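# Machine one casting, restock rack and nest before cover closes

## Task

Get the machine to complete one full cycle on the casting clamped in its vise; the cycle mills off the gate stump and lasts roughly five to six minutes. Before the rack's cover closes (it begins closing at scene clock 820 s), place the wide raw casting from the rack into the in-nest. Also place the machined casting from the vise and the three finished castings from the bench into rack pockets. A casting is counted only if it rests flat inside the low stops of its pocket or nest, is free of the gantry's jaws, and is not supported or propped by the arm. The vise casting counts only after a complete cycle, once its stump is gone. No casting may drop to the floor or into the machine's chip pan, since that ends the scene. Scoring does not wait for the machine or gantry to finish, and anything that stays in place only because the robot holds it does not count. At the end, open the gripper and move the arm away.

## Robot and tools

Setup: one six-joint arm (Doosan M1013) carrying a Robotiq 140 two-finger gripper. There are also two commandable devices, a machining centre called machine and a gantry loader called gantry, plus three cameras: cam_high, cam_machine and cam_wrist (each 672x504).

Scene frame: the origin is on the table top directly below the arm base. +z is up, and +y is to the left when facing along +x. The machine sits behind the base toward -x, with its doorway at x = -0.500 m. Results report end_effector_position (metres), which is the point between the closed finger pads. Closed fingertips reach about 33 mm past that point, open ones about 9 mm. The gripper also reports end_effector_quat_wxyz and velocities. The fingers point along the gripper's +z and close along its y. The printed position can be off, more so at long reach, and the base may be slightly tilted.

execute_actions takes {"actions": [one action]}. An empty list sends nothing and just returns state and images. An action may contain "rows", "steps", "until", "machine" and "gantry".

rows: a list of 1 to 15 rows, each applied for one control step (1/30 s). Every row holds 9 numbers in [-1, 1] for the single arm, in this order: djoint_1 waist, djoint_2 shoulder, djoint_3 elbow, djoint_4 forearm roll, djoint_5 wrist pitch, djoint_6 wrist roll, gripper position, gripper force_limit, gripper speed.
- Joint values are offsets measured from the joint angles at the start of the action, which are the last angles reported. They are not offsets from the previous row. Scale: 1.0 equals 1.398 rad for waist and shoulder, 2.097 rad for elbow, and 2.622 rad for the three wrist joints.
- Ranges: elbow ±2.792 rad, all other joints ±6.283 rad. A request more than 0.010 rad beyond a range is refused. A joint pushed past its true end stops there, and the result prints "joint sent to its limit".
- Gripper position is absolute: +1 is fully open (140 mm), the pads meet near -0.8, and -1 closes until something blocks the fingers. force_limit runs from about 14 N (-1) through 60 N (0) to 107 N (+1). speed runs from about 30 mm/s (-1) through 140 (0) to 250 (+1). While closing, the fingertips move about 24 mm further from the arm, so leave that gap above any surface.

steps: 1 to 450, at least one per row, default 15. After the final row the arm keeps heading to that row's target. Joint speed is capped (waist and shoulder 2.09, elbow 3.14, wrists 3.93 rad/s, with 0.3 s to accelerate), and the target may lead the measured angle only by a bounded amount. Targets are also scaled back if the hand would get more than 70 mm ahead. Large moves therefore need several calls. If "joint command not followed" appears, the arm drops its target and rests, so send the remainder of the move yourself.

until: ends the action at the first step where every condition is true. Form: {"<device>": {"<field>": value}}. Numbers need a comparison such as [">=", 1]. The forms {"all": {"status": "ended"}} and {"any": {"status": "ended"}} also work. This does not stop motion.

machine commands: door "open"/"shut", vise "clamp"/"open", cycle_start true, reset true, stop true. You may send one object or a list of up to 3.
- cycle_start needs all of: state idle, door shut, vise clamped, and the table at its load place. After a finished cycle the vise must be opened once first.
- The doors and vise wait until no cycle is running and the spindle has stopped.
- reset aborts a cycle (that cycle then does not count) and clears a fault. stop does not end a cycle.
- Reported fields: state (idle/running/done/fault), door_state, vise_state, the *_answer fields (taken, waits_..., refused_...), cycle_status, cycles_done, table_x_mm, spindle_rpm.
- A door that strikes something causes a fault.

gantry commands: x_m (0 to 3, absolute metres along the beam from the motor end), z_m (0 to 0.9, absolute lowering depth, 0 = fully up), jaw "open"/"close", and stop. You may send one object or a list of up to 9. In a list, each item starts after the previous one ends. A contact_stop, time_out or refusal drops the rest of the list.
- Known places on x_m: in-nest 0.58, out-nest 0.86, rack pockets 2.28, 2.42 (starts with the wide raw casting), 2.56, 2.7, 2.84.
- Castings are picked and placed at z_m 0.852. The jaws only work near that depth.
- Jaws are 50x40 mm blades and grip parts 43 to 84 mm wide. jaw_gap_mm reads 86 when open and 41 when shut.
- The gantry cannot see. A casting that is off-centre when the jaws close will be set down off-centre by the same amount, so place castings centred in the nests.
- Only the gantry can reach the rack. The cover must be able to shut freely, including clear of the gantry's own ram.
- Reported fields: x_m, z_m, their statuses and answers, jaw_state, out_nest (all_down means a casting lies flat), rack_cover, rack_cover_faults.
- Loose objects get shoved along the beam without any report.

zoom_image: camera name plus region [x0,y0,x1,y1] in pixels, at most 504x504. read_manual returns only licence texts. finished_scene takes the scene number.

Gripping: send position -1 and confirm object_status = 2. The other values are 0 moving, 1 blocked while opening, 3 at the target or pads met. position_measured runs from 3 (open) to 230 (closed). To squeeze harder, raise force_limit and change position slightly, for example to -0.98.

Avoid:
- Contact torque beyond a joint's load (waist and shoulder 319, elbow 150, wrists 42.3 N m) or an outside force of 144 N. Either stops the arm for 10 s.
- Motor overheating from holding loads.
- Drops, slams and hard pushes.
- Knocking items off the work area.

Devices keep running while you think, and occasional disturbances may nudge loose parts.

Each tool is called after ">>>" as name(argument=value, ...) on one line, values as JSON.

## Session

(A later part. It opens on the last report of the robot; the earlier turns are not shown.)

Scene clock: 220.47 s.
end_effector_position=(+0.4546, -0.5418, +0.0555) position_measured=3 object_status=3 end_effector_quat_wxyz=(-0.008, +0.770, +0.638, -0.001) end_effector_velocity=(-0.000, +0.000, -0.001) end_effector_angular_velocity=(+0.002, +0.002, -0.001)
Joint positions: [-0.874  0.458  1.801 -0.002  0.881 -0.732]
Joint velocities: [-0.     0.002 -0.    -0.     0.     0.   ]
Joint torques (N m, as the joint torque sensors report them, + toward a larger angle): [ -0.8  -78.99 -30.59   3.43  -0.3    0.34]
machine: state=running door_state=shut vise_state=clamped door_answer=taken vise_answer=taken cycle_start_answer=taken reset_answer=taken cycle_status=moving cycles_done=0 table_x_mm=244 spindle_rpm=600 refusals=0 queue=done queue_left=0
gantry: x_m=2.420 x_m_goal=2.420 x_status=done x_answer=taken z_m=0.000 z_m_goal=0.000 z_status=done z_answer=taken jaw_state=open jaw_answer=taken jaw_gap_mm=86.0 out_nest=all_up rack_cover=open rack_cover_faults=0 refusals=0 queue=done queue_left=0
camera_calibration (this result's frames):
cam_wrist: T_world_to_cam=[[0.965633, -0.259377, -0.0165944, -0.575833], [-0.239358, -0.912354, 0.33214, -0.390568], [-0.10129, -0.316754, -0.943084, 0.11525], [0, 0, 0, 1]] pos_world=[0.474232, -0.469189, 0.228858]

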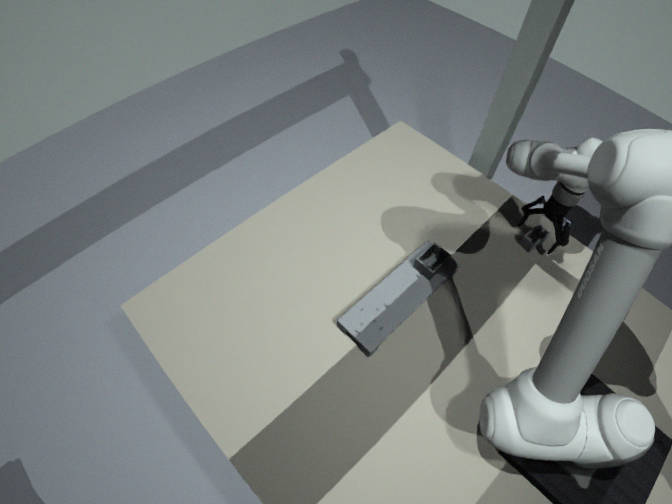

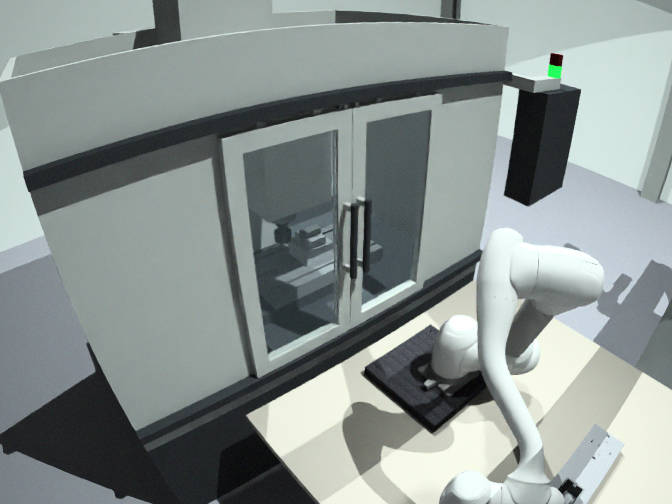

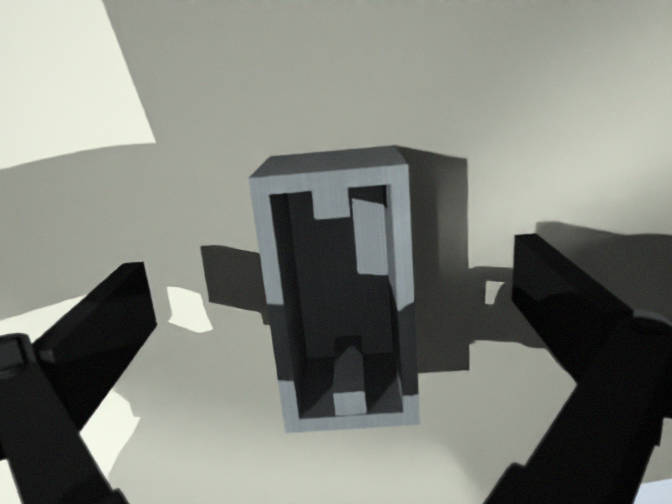

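>>> execute_actions(actions=[{"rows":[[0,-0.003,0,0,0,-0.02,1,0,0],[0,-0.003,0,0,0,-0.02,1,0,0],[0,-0.003,0,0,0,-0.02,1,0,0],[0,-0.003,0,0,0,-0.02,1,0,0],[0,-0.003,0,0,0,-0.02,1,0,0],[0,-0.003,0,0,0,-0.02,1,0,0],[0,-0.003,0,0,0,-0.02,-1,0,-0.5]],"steps":55}])

>>> execute_actions(actions=[{"rows":[[0,-0.07,0,0,0.035,0,-1,0,0],[0,-0.07,0,0,0.035,0,-1,0,0],[0,-0.15,0,0,0.08,0,-1,0,0],[0,-0.15,0,0,0.08,0,-1,0,0],[0,-0.15,0,0,0.08,0,-1,0,0],[0,-0.32,0.12,0,0.075,0,-1,0,0],[0,-0.32,0.12,0,0.075,0,-1,0,0],[0,-0.32,0.12,0,0.075,0,-1,0,0],[0,-0.32,0.12,0,0.075,0,-1,0,0],[0,-0.32,0.12,0,0.075,0,-1,0,0],[0,-0.32,0.12,0,0.075,0,-1,0,0],[0,-0.32,0.12,0,0.075,0,-1,0,0],[0.3,-0.32,0.12,0,0.075,0.14,-1,0,0],[0.6,-0.32,0.12,0,0.075,0.28,-1,0,0],[0.787,-0.32,0.12,0,0.075,0.365,-1,0,0]],"steps":75}])

Scene clock: 230.53 s.
end_effector_position=(+0.4550, -0.5423, +0.0586) position_measured=155 object_status=2 end_effector_quat_wxyz=(-0.005, +0.753, +0.658, -0.001) end_effector_velocity=(+0.000, +0.000, -0.001) end_effector_angular_velocity=(+0.001, +0.001, -0.000)
Joint positions: [-0.874  0.454  1.801 -0.002  0.881 -0.784]
Joint velocities: [ 0.     0.002 -0.    -0.    -0.     0.   ]
Joint torques (N m, as the joint torque sensors report them, + toward a larger angle): [  4.17 -62.25 -23.3    3.76   0.28   0.18]
machine: state=running door_state=shut vise_state=clamped door_answer=taken vise_answer=taken cycle_start_answer=taken reset_answer=taken cycle_status=moving cycles_done=0 table_x_mm=163 spindle_rpm=600 refusals=0 queue=done queue_left=0
gantry: x_m=2.420 x_m_goal=2.420 x_status=done x_answer=taken z_m=0.000 z_m_goal=0.000 z_status=done z_answer=taken jaw_state=open jaw_answer=taken jaw_gap_mm=86.0 out_nest=all_up rack_cover=open rack_cover_faults=0 refusals=0 queue=done queue_left=0
camera_calibration (this result's frames):
cam_wrist: T_world_to_cam=[[0.977945, -0.208463, -0.0129009, -0.554494], [-0.192276, -0.922689, 0.334178, -0.419088], [-0.0815672, -0.324327, -0.942422, 0.104862], [0, 0, 0, 1]] pos_world=[0.470238, -0.46827, 0.231721]

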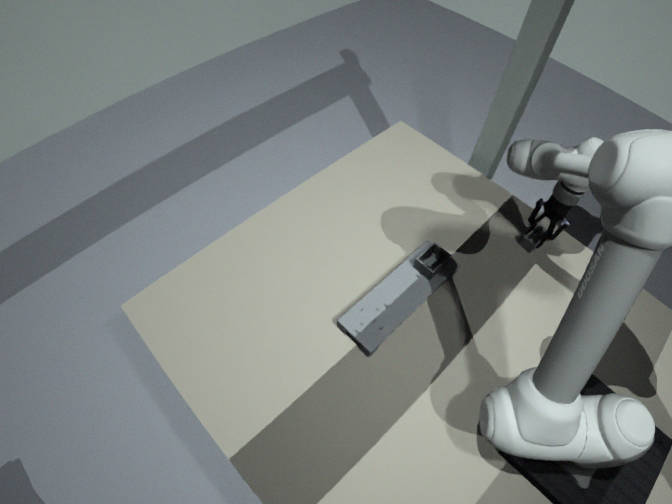

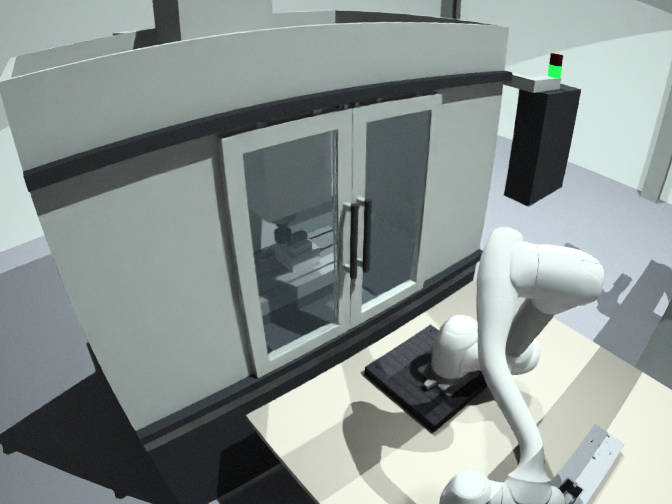

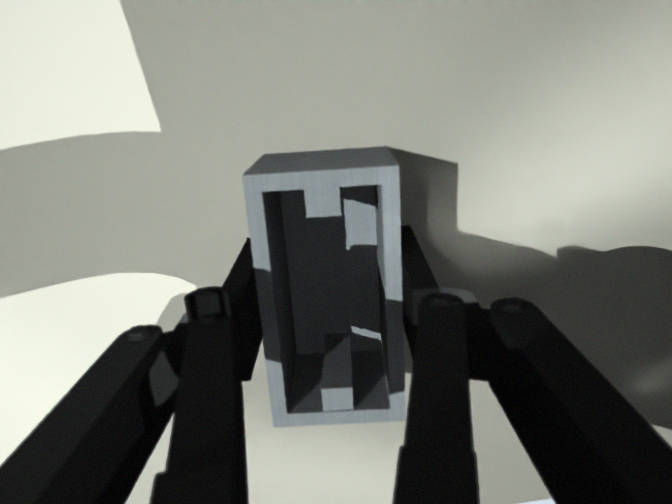

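Scene clock: 233.03 s.
end_effector_position=(+0.4868, +0.1203, +0.2203) position_measured=155 object_status=2 end_effector_quat_wxyz=(-0.006, +0.704, +0.710, +0.002) end_effector_velocity=(+0.000, +0.000, +0.000) end_effector_angular_velocity=(+0.000, -0.001, -0.001)
Joint positions: [ 0.227  0.007  2.053 -0.002  1.078  0.173]
Joint velocities: [ 0.    -0.001 -0.     0.    -0.     0.001]
Joint torques (N m, as the joint torque sensors report them, + toward a larger angle): [  1.7  -35.61 -36.82   4.06   0.33   0.11]
machine: state=running door_state=shut vise_state=clamped door_answer=taken vise_answer=taken cycle_start_answer=taken reset_answer=taken cycle_status=moving cycles_done=0 table_x_mm=143 spindle_rpm=600 refusals=0 queue=done queue_left=0
gantry: x_m=2.420 x_m_goal=2.420 x_status=done x_answer=taken z_m=0.000 z_m_goal=0.000 z_status=done z_answer=taken jaw_state=open jaw_answer=taken jaw_gap_mm=86.0 out_nest=all_up rack_cover=open rack_cover_faults=0 refusals=0 queue=done queue_left=0
camera_calibration (this result's frames):
cam_wrist: T_world_to_cam=[[0.997717, -0.0668805, -0.00935709, -0.472842], [-0.0600906, -0.942444, 0.328919, 0.0834757], [-0.0308168, -0.327606, -0.944312, 0.450908], [0, 0, 0, 1]] pos_world=[0.490675, 0.194767, 0.393917]

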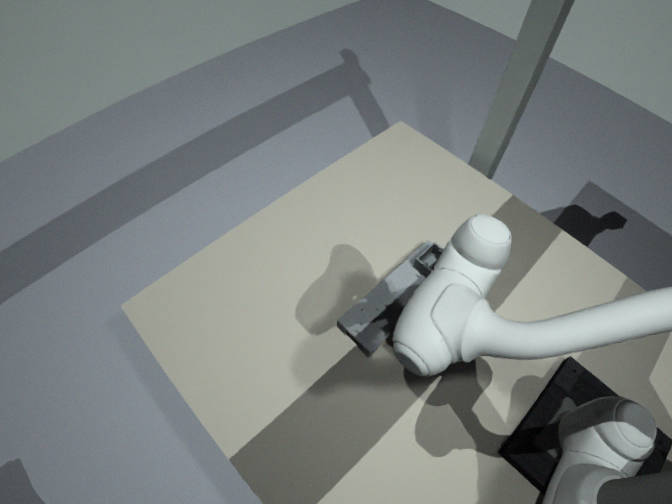

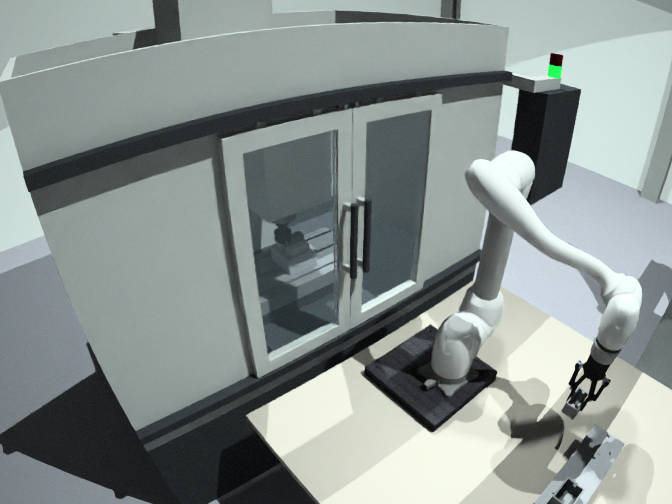

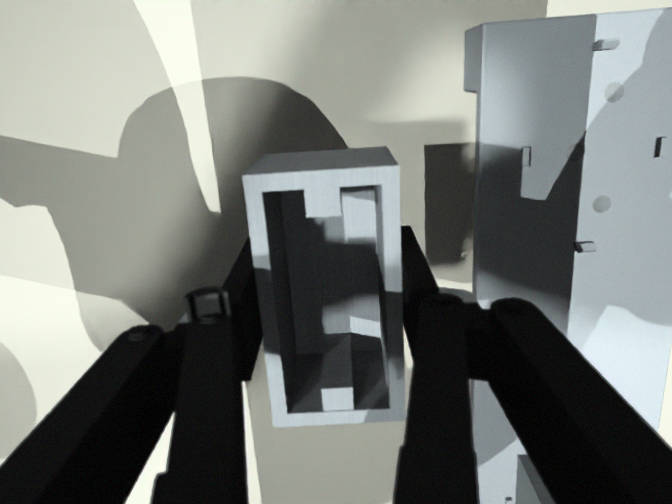

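>>> execute_actions(actions=[{"rows":[[-0.004,0.07,-0.045,0,0,0,-1,0,0],[-0.004,0.07,-0.045,0,0,0,-1,0,0],[-0.004,0.138,-0.09,0,0,0,-1,0,0],[-0.004,0.138,-0.09,0,0,0,-1,0,0],[-0.004,0.138,-0.09,0,0,0,-1,0,0],[-0.004,0.138,-0.09,0,0,0,-1,0,0],[-0.004,0.138,-0.09,0,0,0,-1,0,0],[-0.004,0.138,-0.09,0,0,0,-1,0,0],[-0.004,0.138,-0.09,0,0,0,-1,0,0],[-0.004,0.19,-0.1,0,-0.02,0,-1,0,0],[-0.004,0.19,-0.1,0,-0.02,0,-1,0,0],[-0.004,0.23,-0.105,0,-0.038,0,-1,0,0],[-0.004,0.23,-0.105,0,-0.038,0,-1,0,0],[-0.004,0.23,-0.105,0,-0.038,0,-1,0,0],[-0.004,0.25,-0.105,0,-0.046,0,-1,0,0]],"steps":50}])

>>> execute_actions(actions=[{"rows":[[0,0,0,0,0,0,1,0,-0.5]],"steps":50}])

Scene clock: 243.53 s.
end_effector_position=(+0.6551, +0.1485, +0.1187) position_measured=155 object_status=2 end_effector_quat_wxyz=(-0.008, +0.706, +0.708, -0.001) end_effector_velocity=(-0.000, +0.000, +0.001) end_effector_angular_velocity=(+0.000, -0.001, -0.001)
Joint positions: [ 0.221  0.356  1.833 -0.002  0.957  0.173]
Joint velocities: [-0.    -0.001  0.     0.    -0.     0.001]
Joint torques (N m, as the joint torque sensors report them, + toward a larger angle): [  4.96 -72.72 -35.32   3.91   0.11   0.46]
machine: state=running door_state=shut vise_state=clamped door_answer=taken vise_answer=taken cycle_start_answer=taken reset_answer=taken cycle_status=moving cycles_done=0 table_x_mm=58 spindle_rpm=600 refusals=0 queue=done queue_left=0
gantry: x_m=2.420 x_m_goal=2.420 x_status=done x_answer=taken z_m=0.000 z_m_goal=0.000 z_status=done z_answer=taken jaw_state=open jaw_answer=taken jaw_gap_mm=86.0 out_nest=all_up rack_cover=open rack_cover_faults=0 refusals=0 queue=done queue_left=0
camera_calibration (this result's frames):
cam_wrist: T_world_to_cam=[[0.997236, -0.072117, -0.0178892, -0.637714], [-0.0621631, -0.941651, 0.330802, 0.154678], [-0.0407018, -0.328775, -0.943531, 0.375906], [0, 0, 0, 1]] pos_world=[0.660866, 0.223252, 0.292103]

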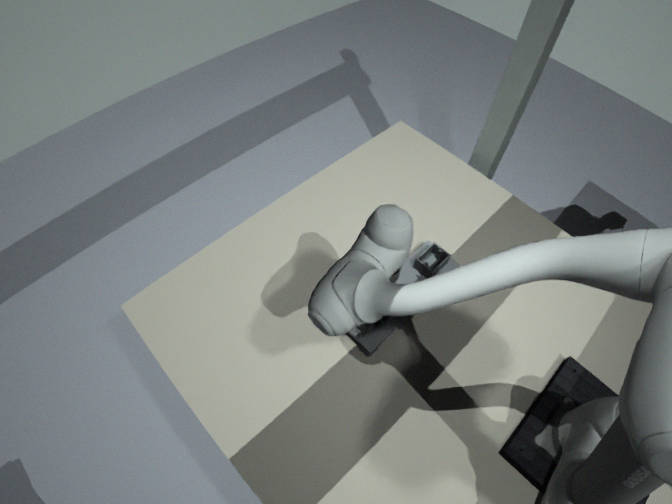

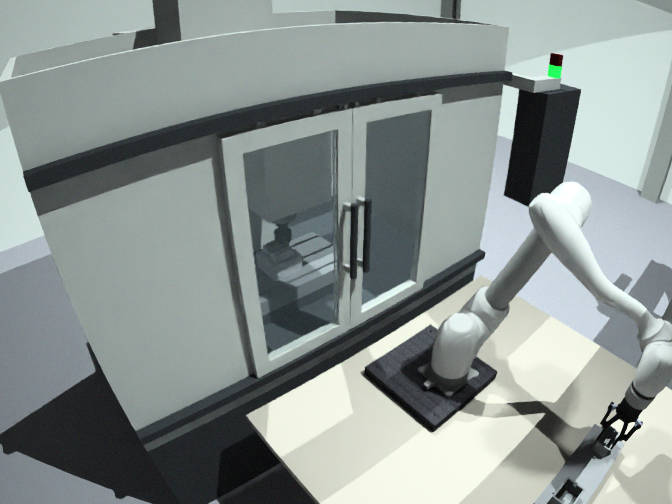

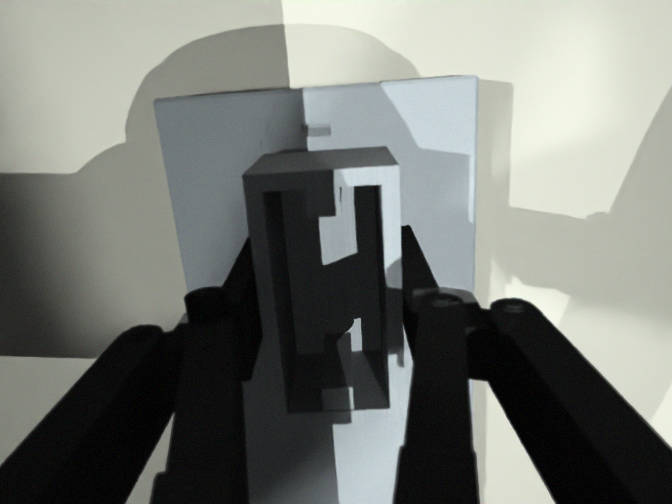

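Scene clock: 245.20 s.
end_effector_position=(+0.6551, +0.1485, +0.1187) position_measured=3 object_status=3 end_effector_quat_wxyz=(-0.008, +0.706, +0.708, -0.001) end_effector_velocity=(+0.000, -0.000, +0.001) end_effector_angular_velocity=(+0.000, -0.001, -0.001)
Joint positions: [ 0.221  0.356  1.833 -0.002  0.957  0.173]
Joint velocities: [-0.    -0.001 -0.     0.     0.     0.   ]
Joint torques (N m, as the joint torque sensors report them, + toward a larger angle): [  4.15 -70.9  -33.49   3.35   0.34   0.2 ]
machine: state=running door_state=shut vise_state=clamped door_answer=taken vise_answer=taken cycle_start_answer=taken reset_answer=taken cycle_status=moving cycles_done=0 table_x_mm=44 spindle_rpm=600 refusals=0 queue=done queue_left=0
gantry: x_m=2.420 x_m_goal=2.420 x_status=done x_answer=taken z_m=0.000 z_m_goal=0.000 z_status=done z_answer=taken jaw_state=open jaw_answer=taken jaw_gap_mm=86.0 out_nest=all_down rack_cover=open rack_cover_faults=0 refusals=0 queue=done queue_left=0
camera_calibration (this result's frames):
cam_wrist: T_world_to_cam=[[0.997236, -0.0721129, -0.0178864, -0.637713], [-0.0621601, -0.941651, 0.330801, 0.154681], [-0.0406978, -0.328775, -0.943531, 0.375899], [0, 0, 0, 1]] pos_world=[0.660863, 0.223254, 0.292097]

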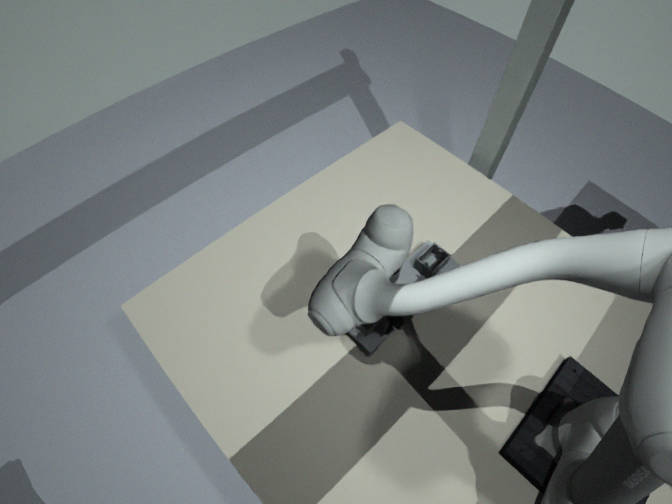

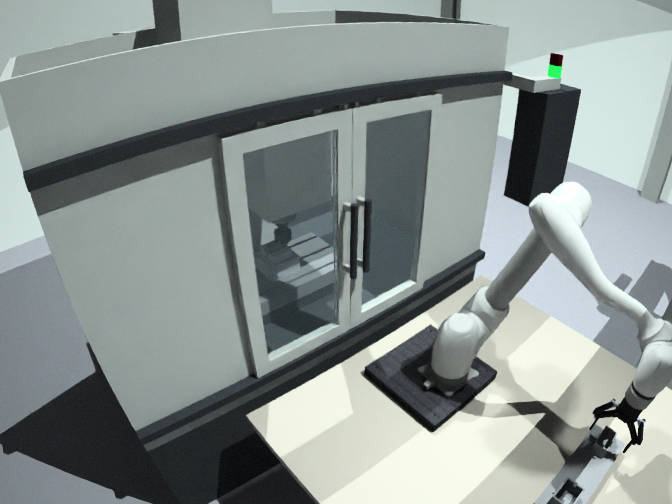

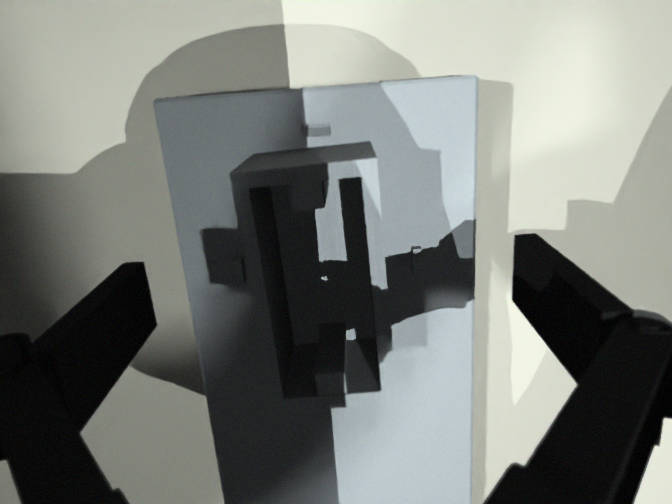

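>>> execute_actions(actions=[{"rows":[[0,-0.1,0.02,0,0.04,0,1,0,0],[0,-0.1,0.02,0,0.04,0,1,0,0],[0,-0.1,0.02,0,0.04,0,1,0,0],[0,-0.3,0.1,0,0.08,0,1,0,0],[0,-0.3,0.1,0,0.08,0,1,0,0],[0,-0.3,0.1,0,0.08,0,1,0,0],[0,-0.3,0.1,0,0.08,0,1,0,0],[0,-0.3,0.1,0,0.08,0,1,0,0],[0,-0.3,0.1,0,0.08,0,1,0,0],[0,-0.3,0.1,0,0.08,0,1,0,0],[0,-0.3,0.1,0,0.08,0,1,0,0],[0,-0.4,0.1,0,0.12,0,1,0,0],[0.3,-0.4,0.1,0,0.12,0,1,0,0],[0.65,-0.4,0.1,0,0.12,0,1,0,0],[0.96,-0.4,0.1,0,0.12,0,1,0,0]],"steps":75}])

>>> execute_actions(actions=[{"gantry":[{"x_m":0.86},{"z_m":0.852},{"jaw":"close"},{"z_m":0},{"x_m":2.56},{"z_m":0.852},{"jaw":"open"},{"z_m":0}],"machine":{"door":"open"},"steps":450,"until":{"gantry":{"queue":"done"}}}])

Scene clock: 256.60 s.
end_effector_position=(-0.0078, +0.4217, +0.3307) position_measured=3 object_status=3 end_effector_quat_wxyz=(-0.005, +0.113, +0.993, +0.021) end_effector_velocity=(-0.000, -0.000, +0.000) end_effector_angular_velocity=(+0.000, +0.000, -0.000)
Joint positions: [ 1.563 -0.203  2.042 -0.002  1.272  0.173]
Joint velocities: [ 0.    -0.     0.     0.    -0.     0.001]
Joint torques (N m, as the joint torque sensors report them, + toward a larger angle): [  2.77 -21.4  -39.99   5.03  -0.44   0.15]
machine: state=running door_state=shut vise_state=clamped door_answer=taken vise_answer=taken cycle_start_answer=taken reset_answer=taken cycle_status=moving cycles_done=0 table_x_mm=52 spindle_rpm=600 refusals=0 queue=done queue_left=0
gantry: x_m=2.420 x_m_goal=2.420 x_status=done x_answer=taken z_m=0.000 z_m_goal=0.000 z_status=done z_answer=taken jaw_state=open jaw_answer=taken jaw_gap_mm=86.0 out_nest=all_down rack_cover=open rack_cover_faults=0 refusals=0 queue=done queue_left=0
camera_calibration (this result's frames):
cam_wrist: T_world_to_cam=[[0.297321, 0.9541, 0.0359539, -0.409239], [0.900538, -0.292743, 0.321454, 0.0375467], [0.317224, -0.063197, -0.946243, 0.530442], [0, 0, 0, 1]] pos_world=[-0.080406, 0.434969, 0.504571]

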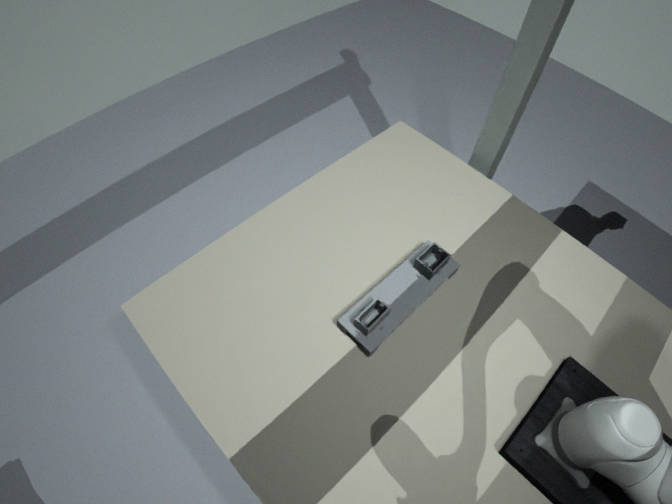

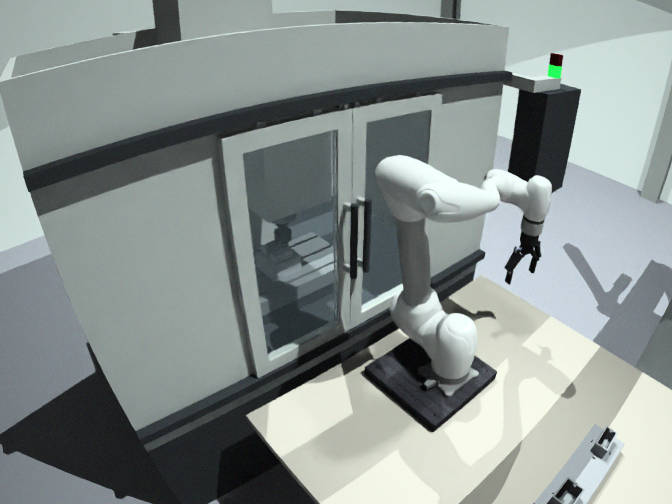

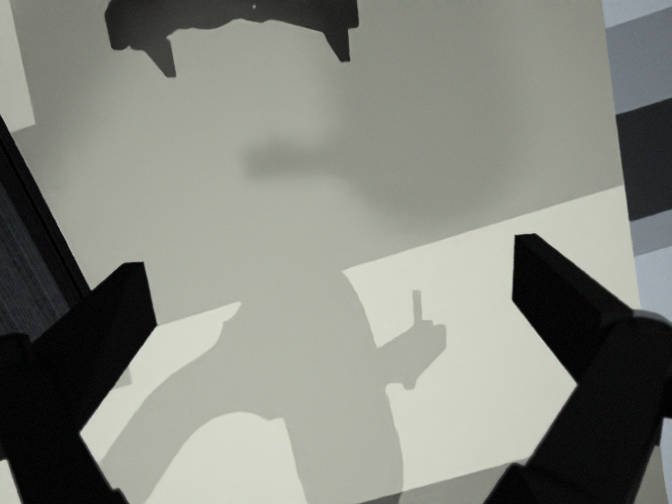

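Scene clock: 268.33 s.
end_effector_position=(-0.0078, +0.4218, +0.3307) position_measured=3 object_status=3 end_effector_quat_wxyz=(-0.005, +0.113, +0.993, +0.021) end_effector_velocity=(+0.000, +0.000, -0.000) end_effector_angular_velocity=(-0.001, +0.000, -0.001)
Joint positions: [ 1.563 -0.203  2.042 -0.002  1.272  0.173]
Joint velocities: [-0.     0.001 -0.     0.     0.     0.   ]
Joint torques (N m, as the joint torque sensors report them, + toward a larger angle): [  2.08 -16.26 -39.25   4.71  -0.26   0.62]
machine: state=running door_state=shut vise_state=clamped door_answer=waits_cycle_end vise_answer=taken cycle_start_answer=taken reset_answer=taken cycle_status=moving cycles_done=0 table_x_mm=147 spindle_rpm=600 refusals=0 queue=done queue_left=0
gantry: x_m=2.560 x_m_goal=2.560 x_status=done x_answer=taken z_m=0.000 z_m_goal=0.000 z_status=done z_answer=taken jaw_state=open jaw_answer=taken jaw_gap_mm=86.0 out_nest=all_up rack_cover=open rack_cover_faults=0 refusals=0 queue=done queue_left=0
camera_calibration (this result's frames):
cam_wrist: T_world_to_cam=[[0.297313, 0.954103, 0.0359619, -0.40925], [0.900541, -0.292738, 0.321452, 0.0375487], [0.317225, -0.0631865, -0.946243, 0.530445], [0, 0, 0, 1]] pos_world=[-0.0804094, 0.434975, 0.504577]

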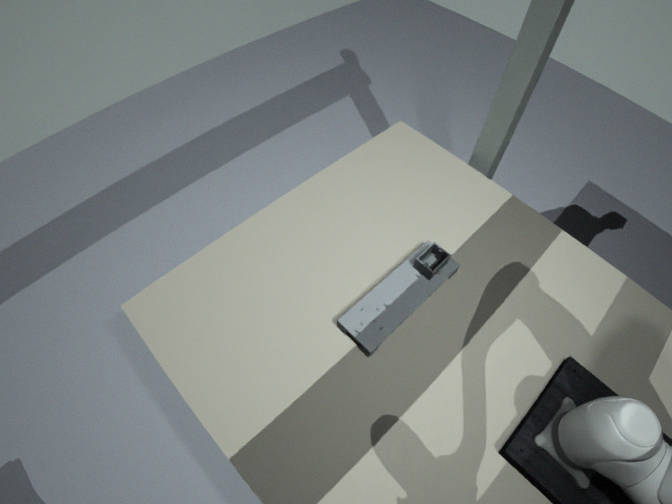

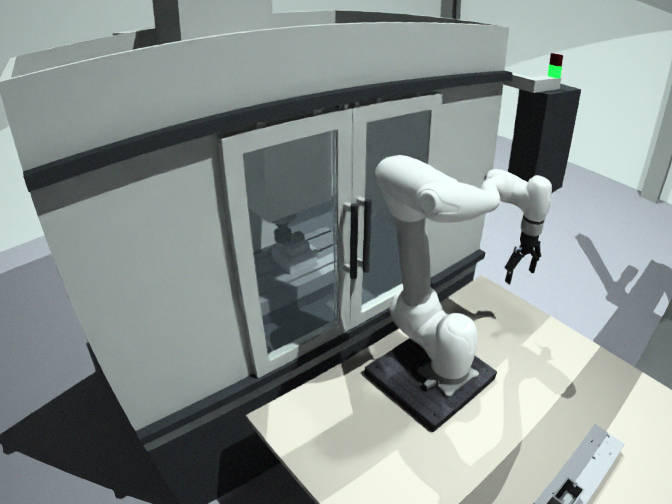

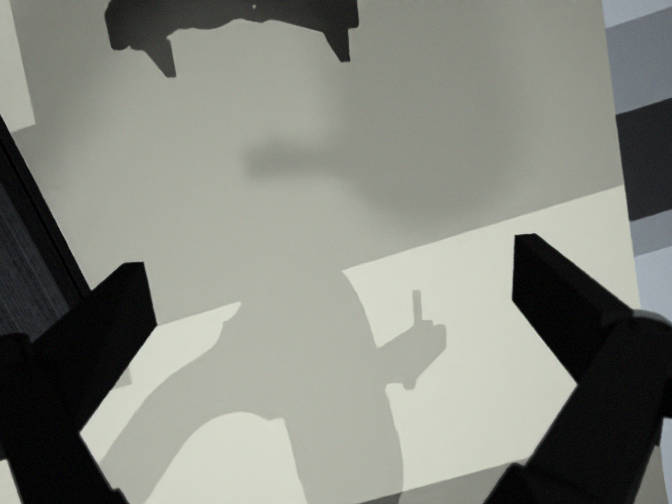

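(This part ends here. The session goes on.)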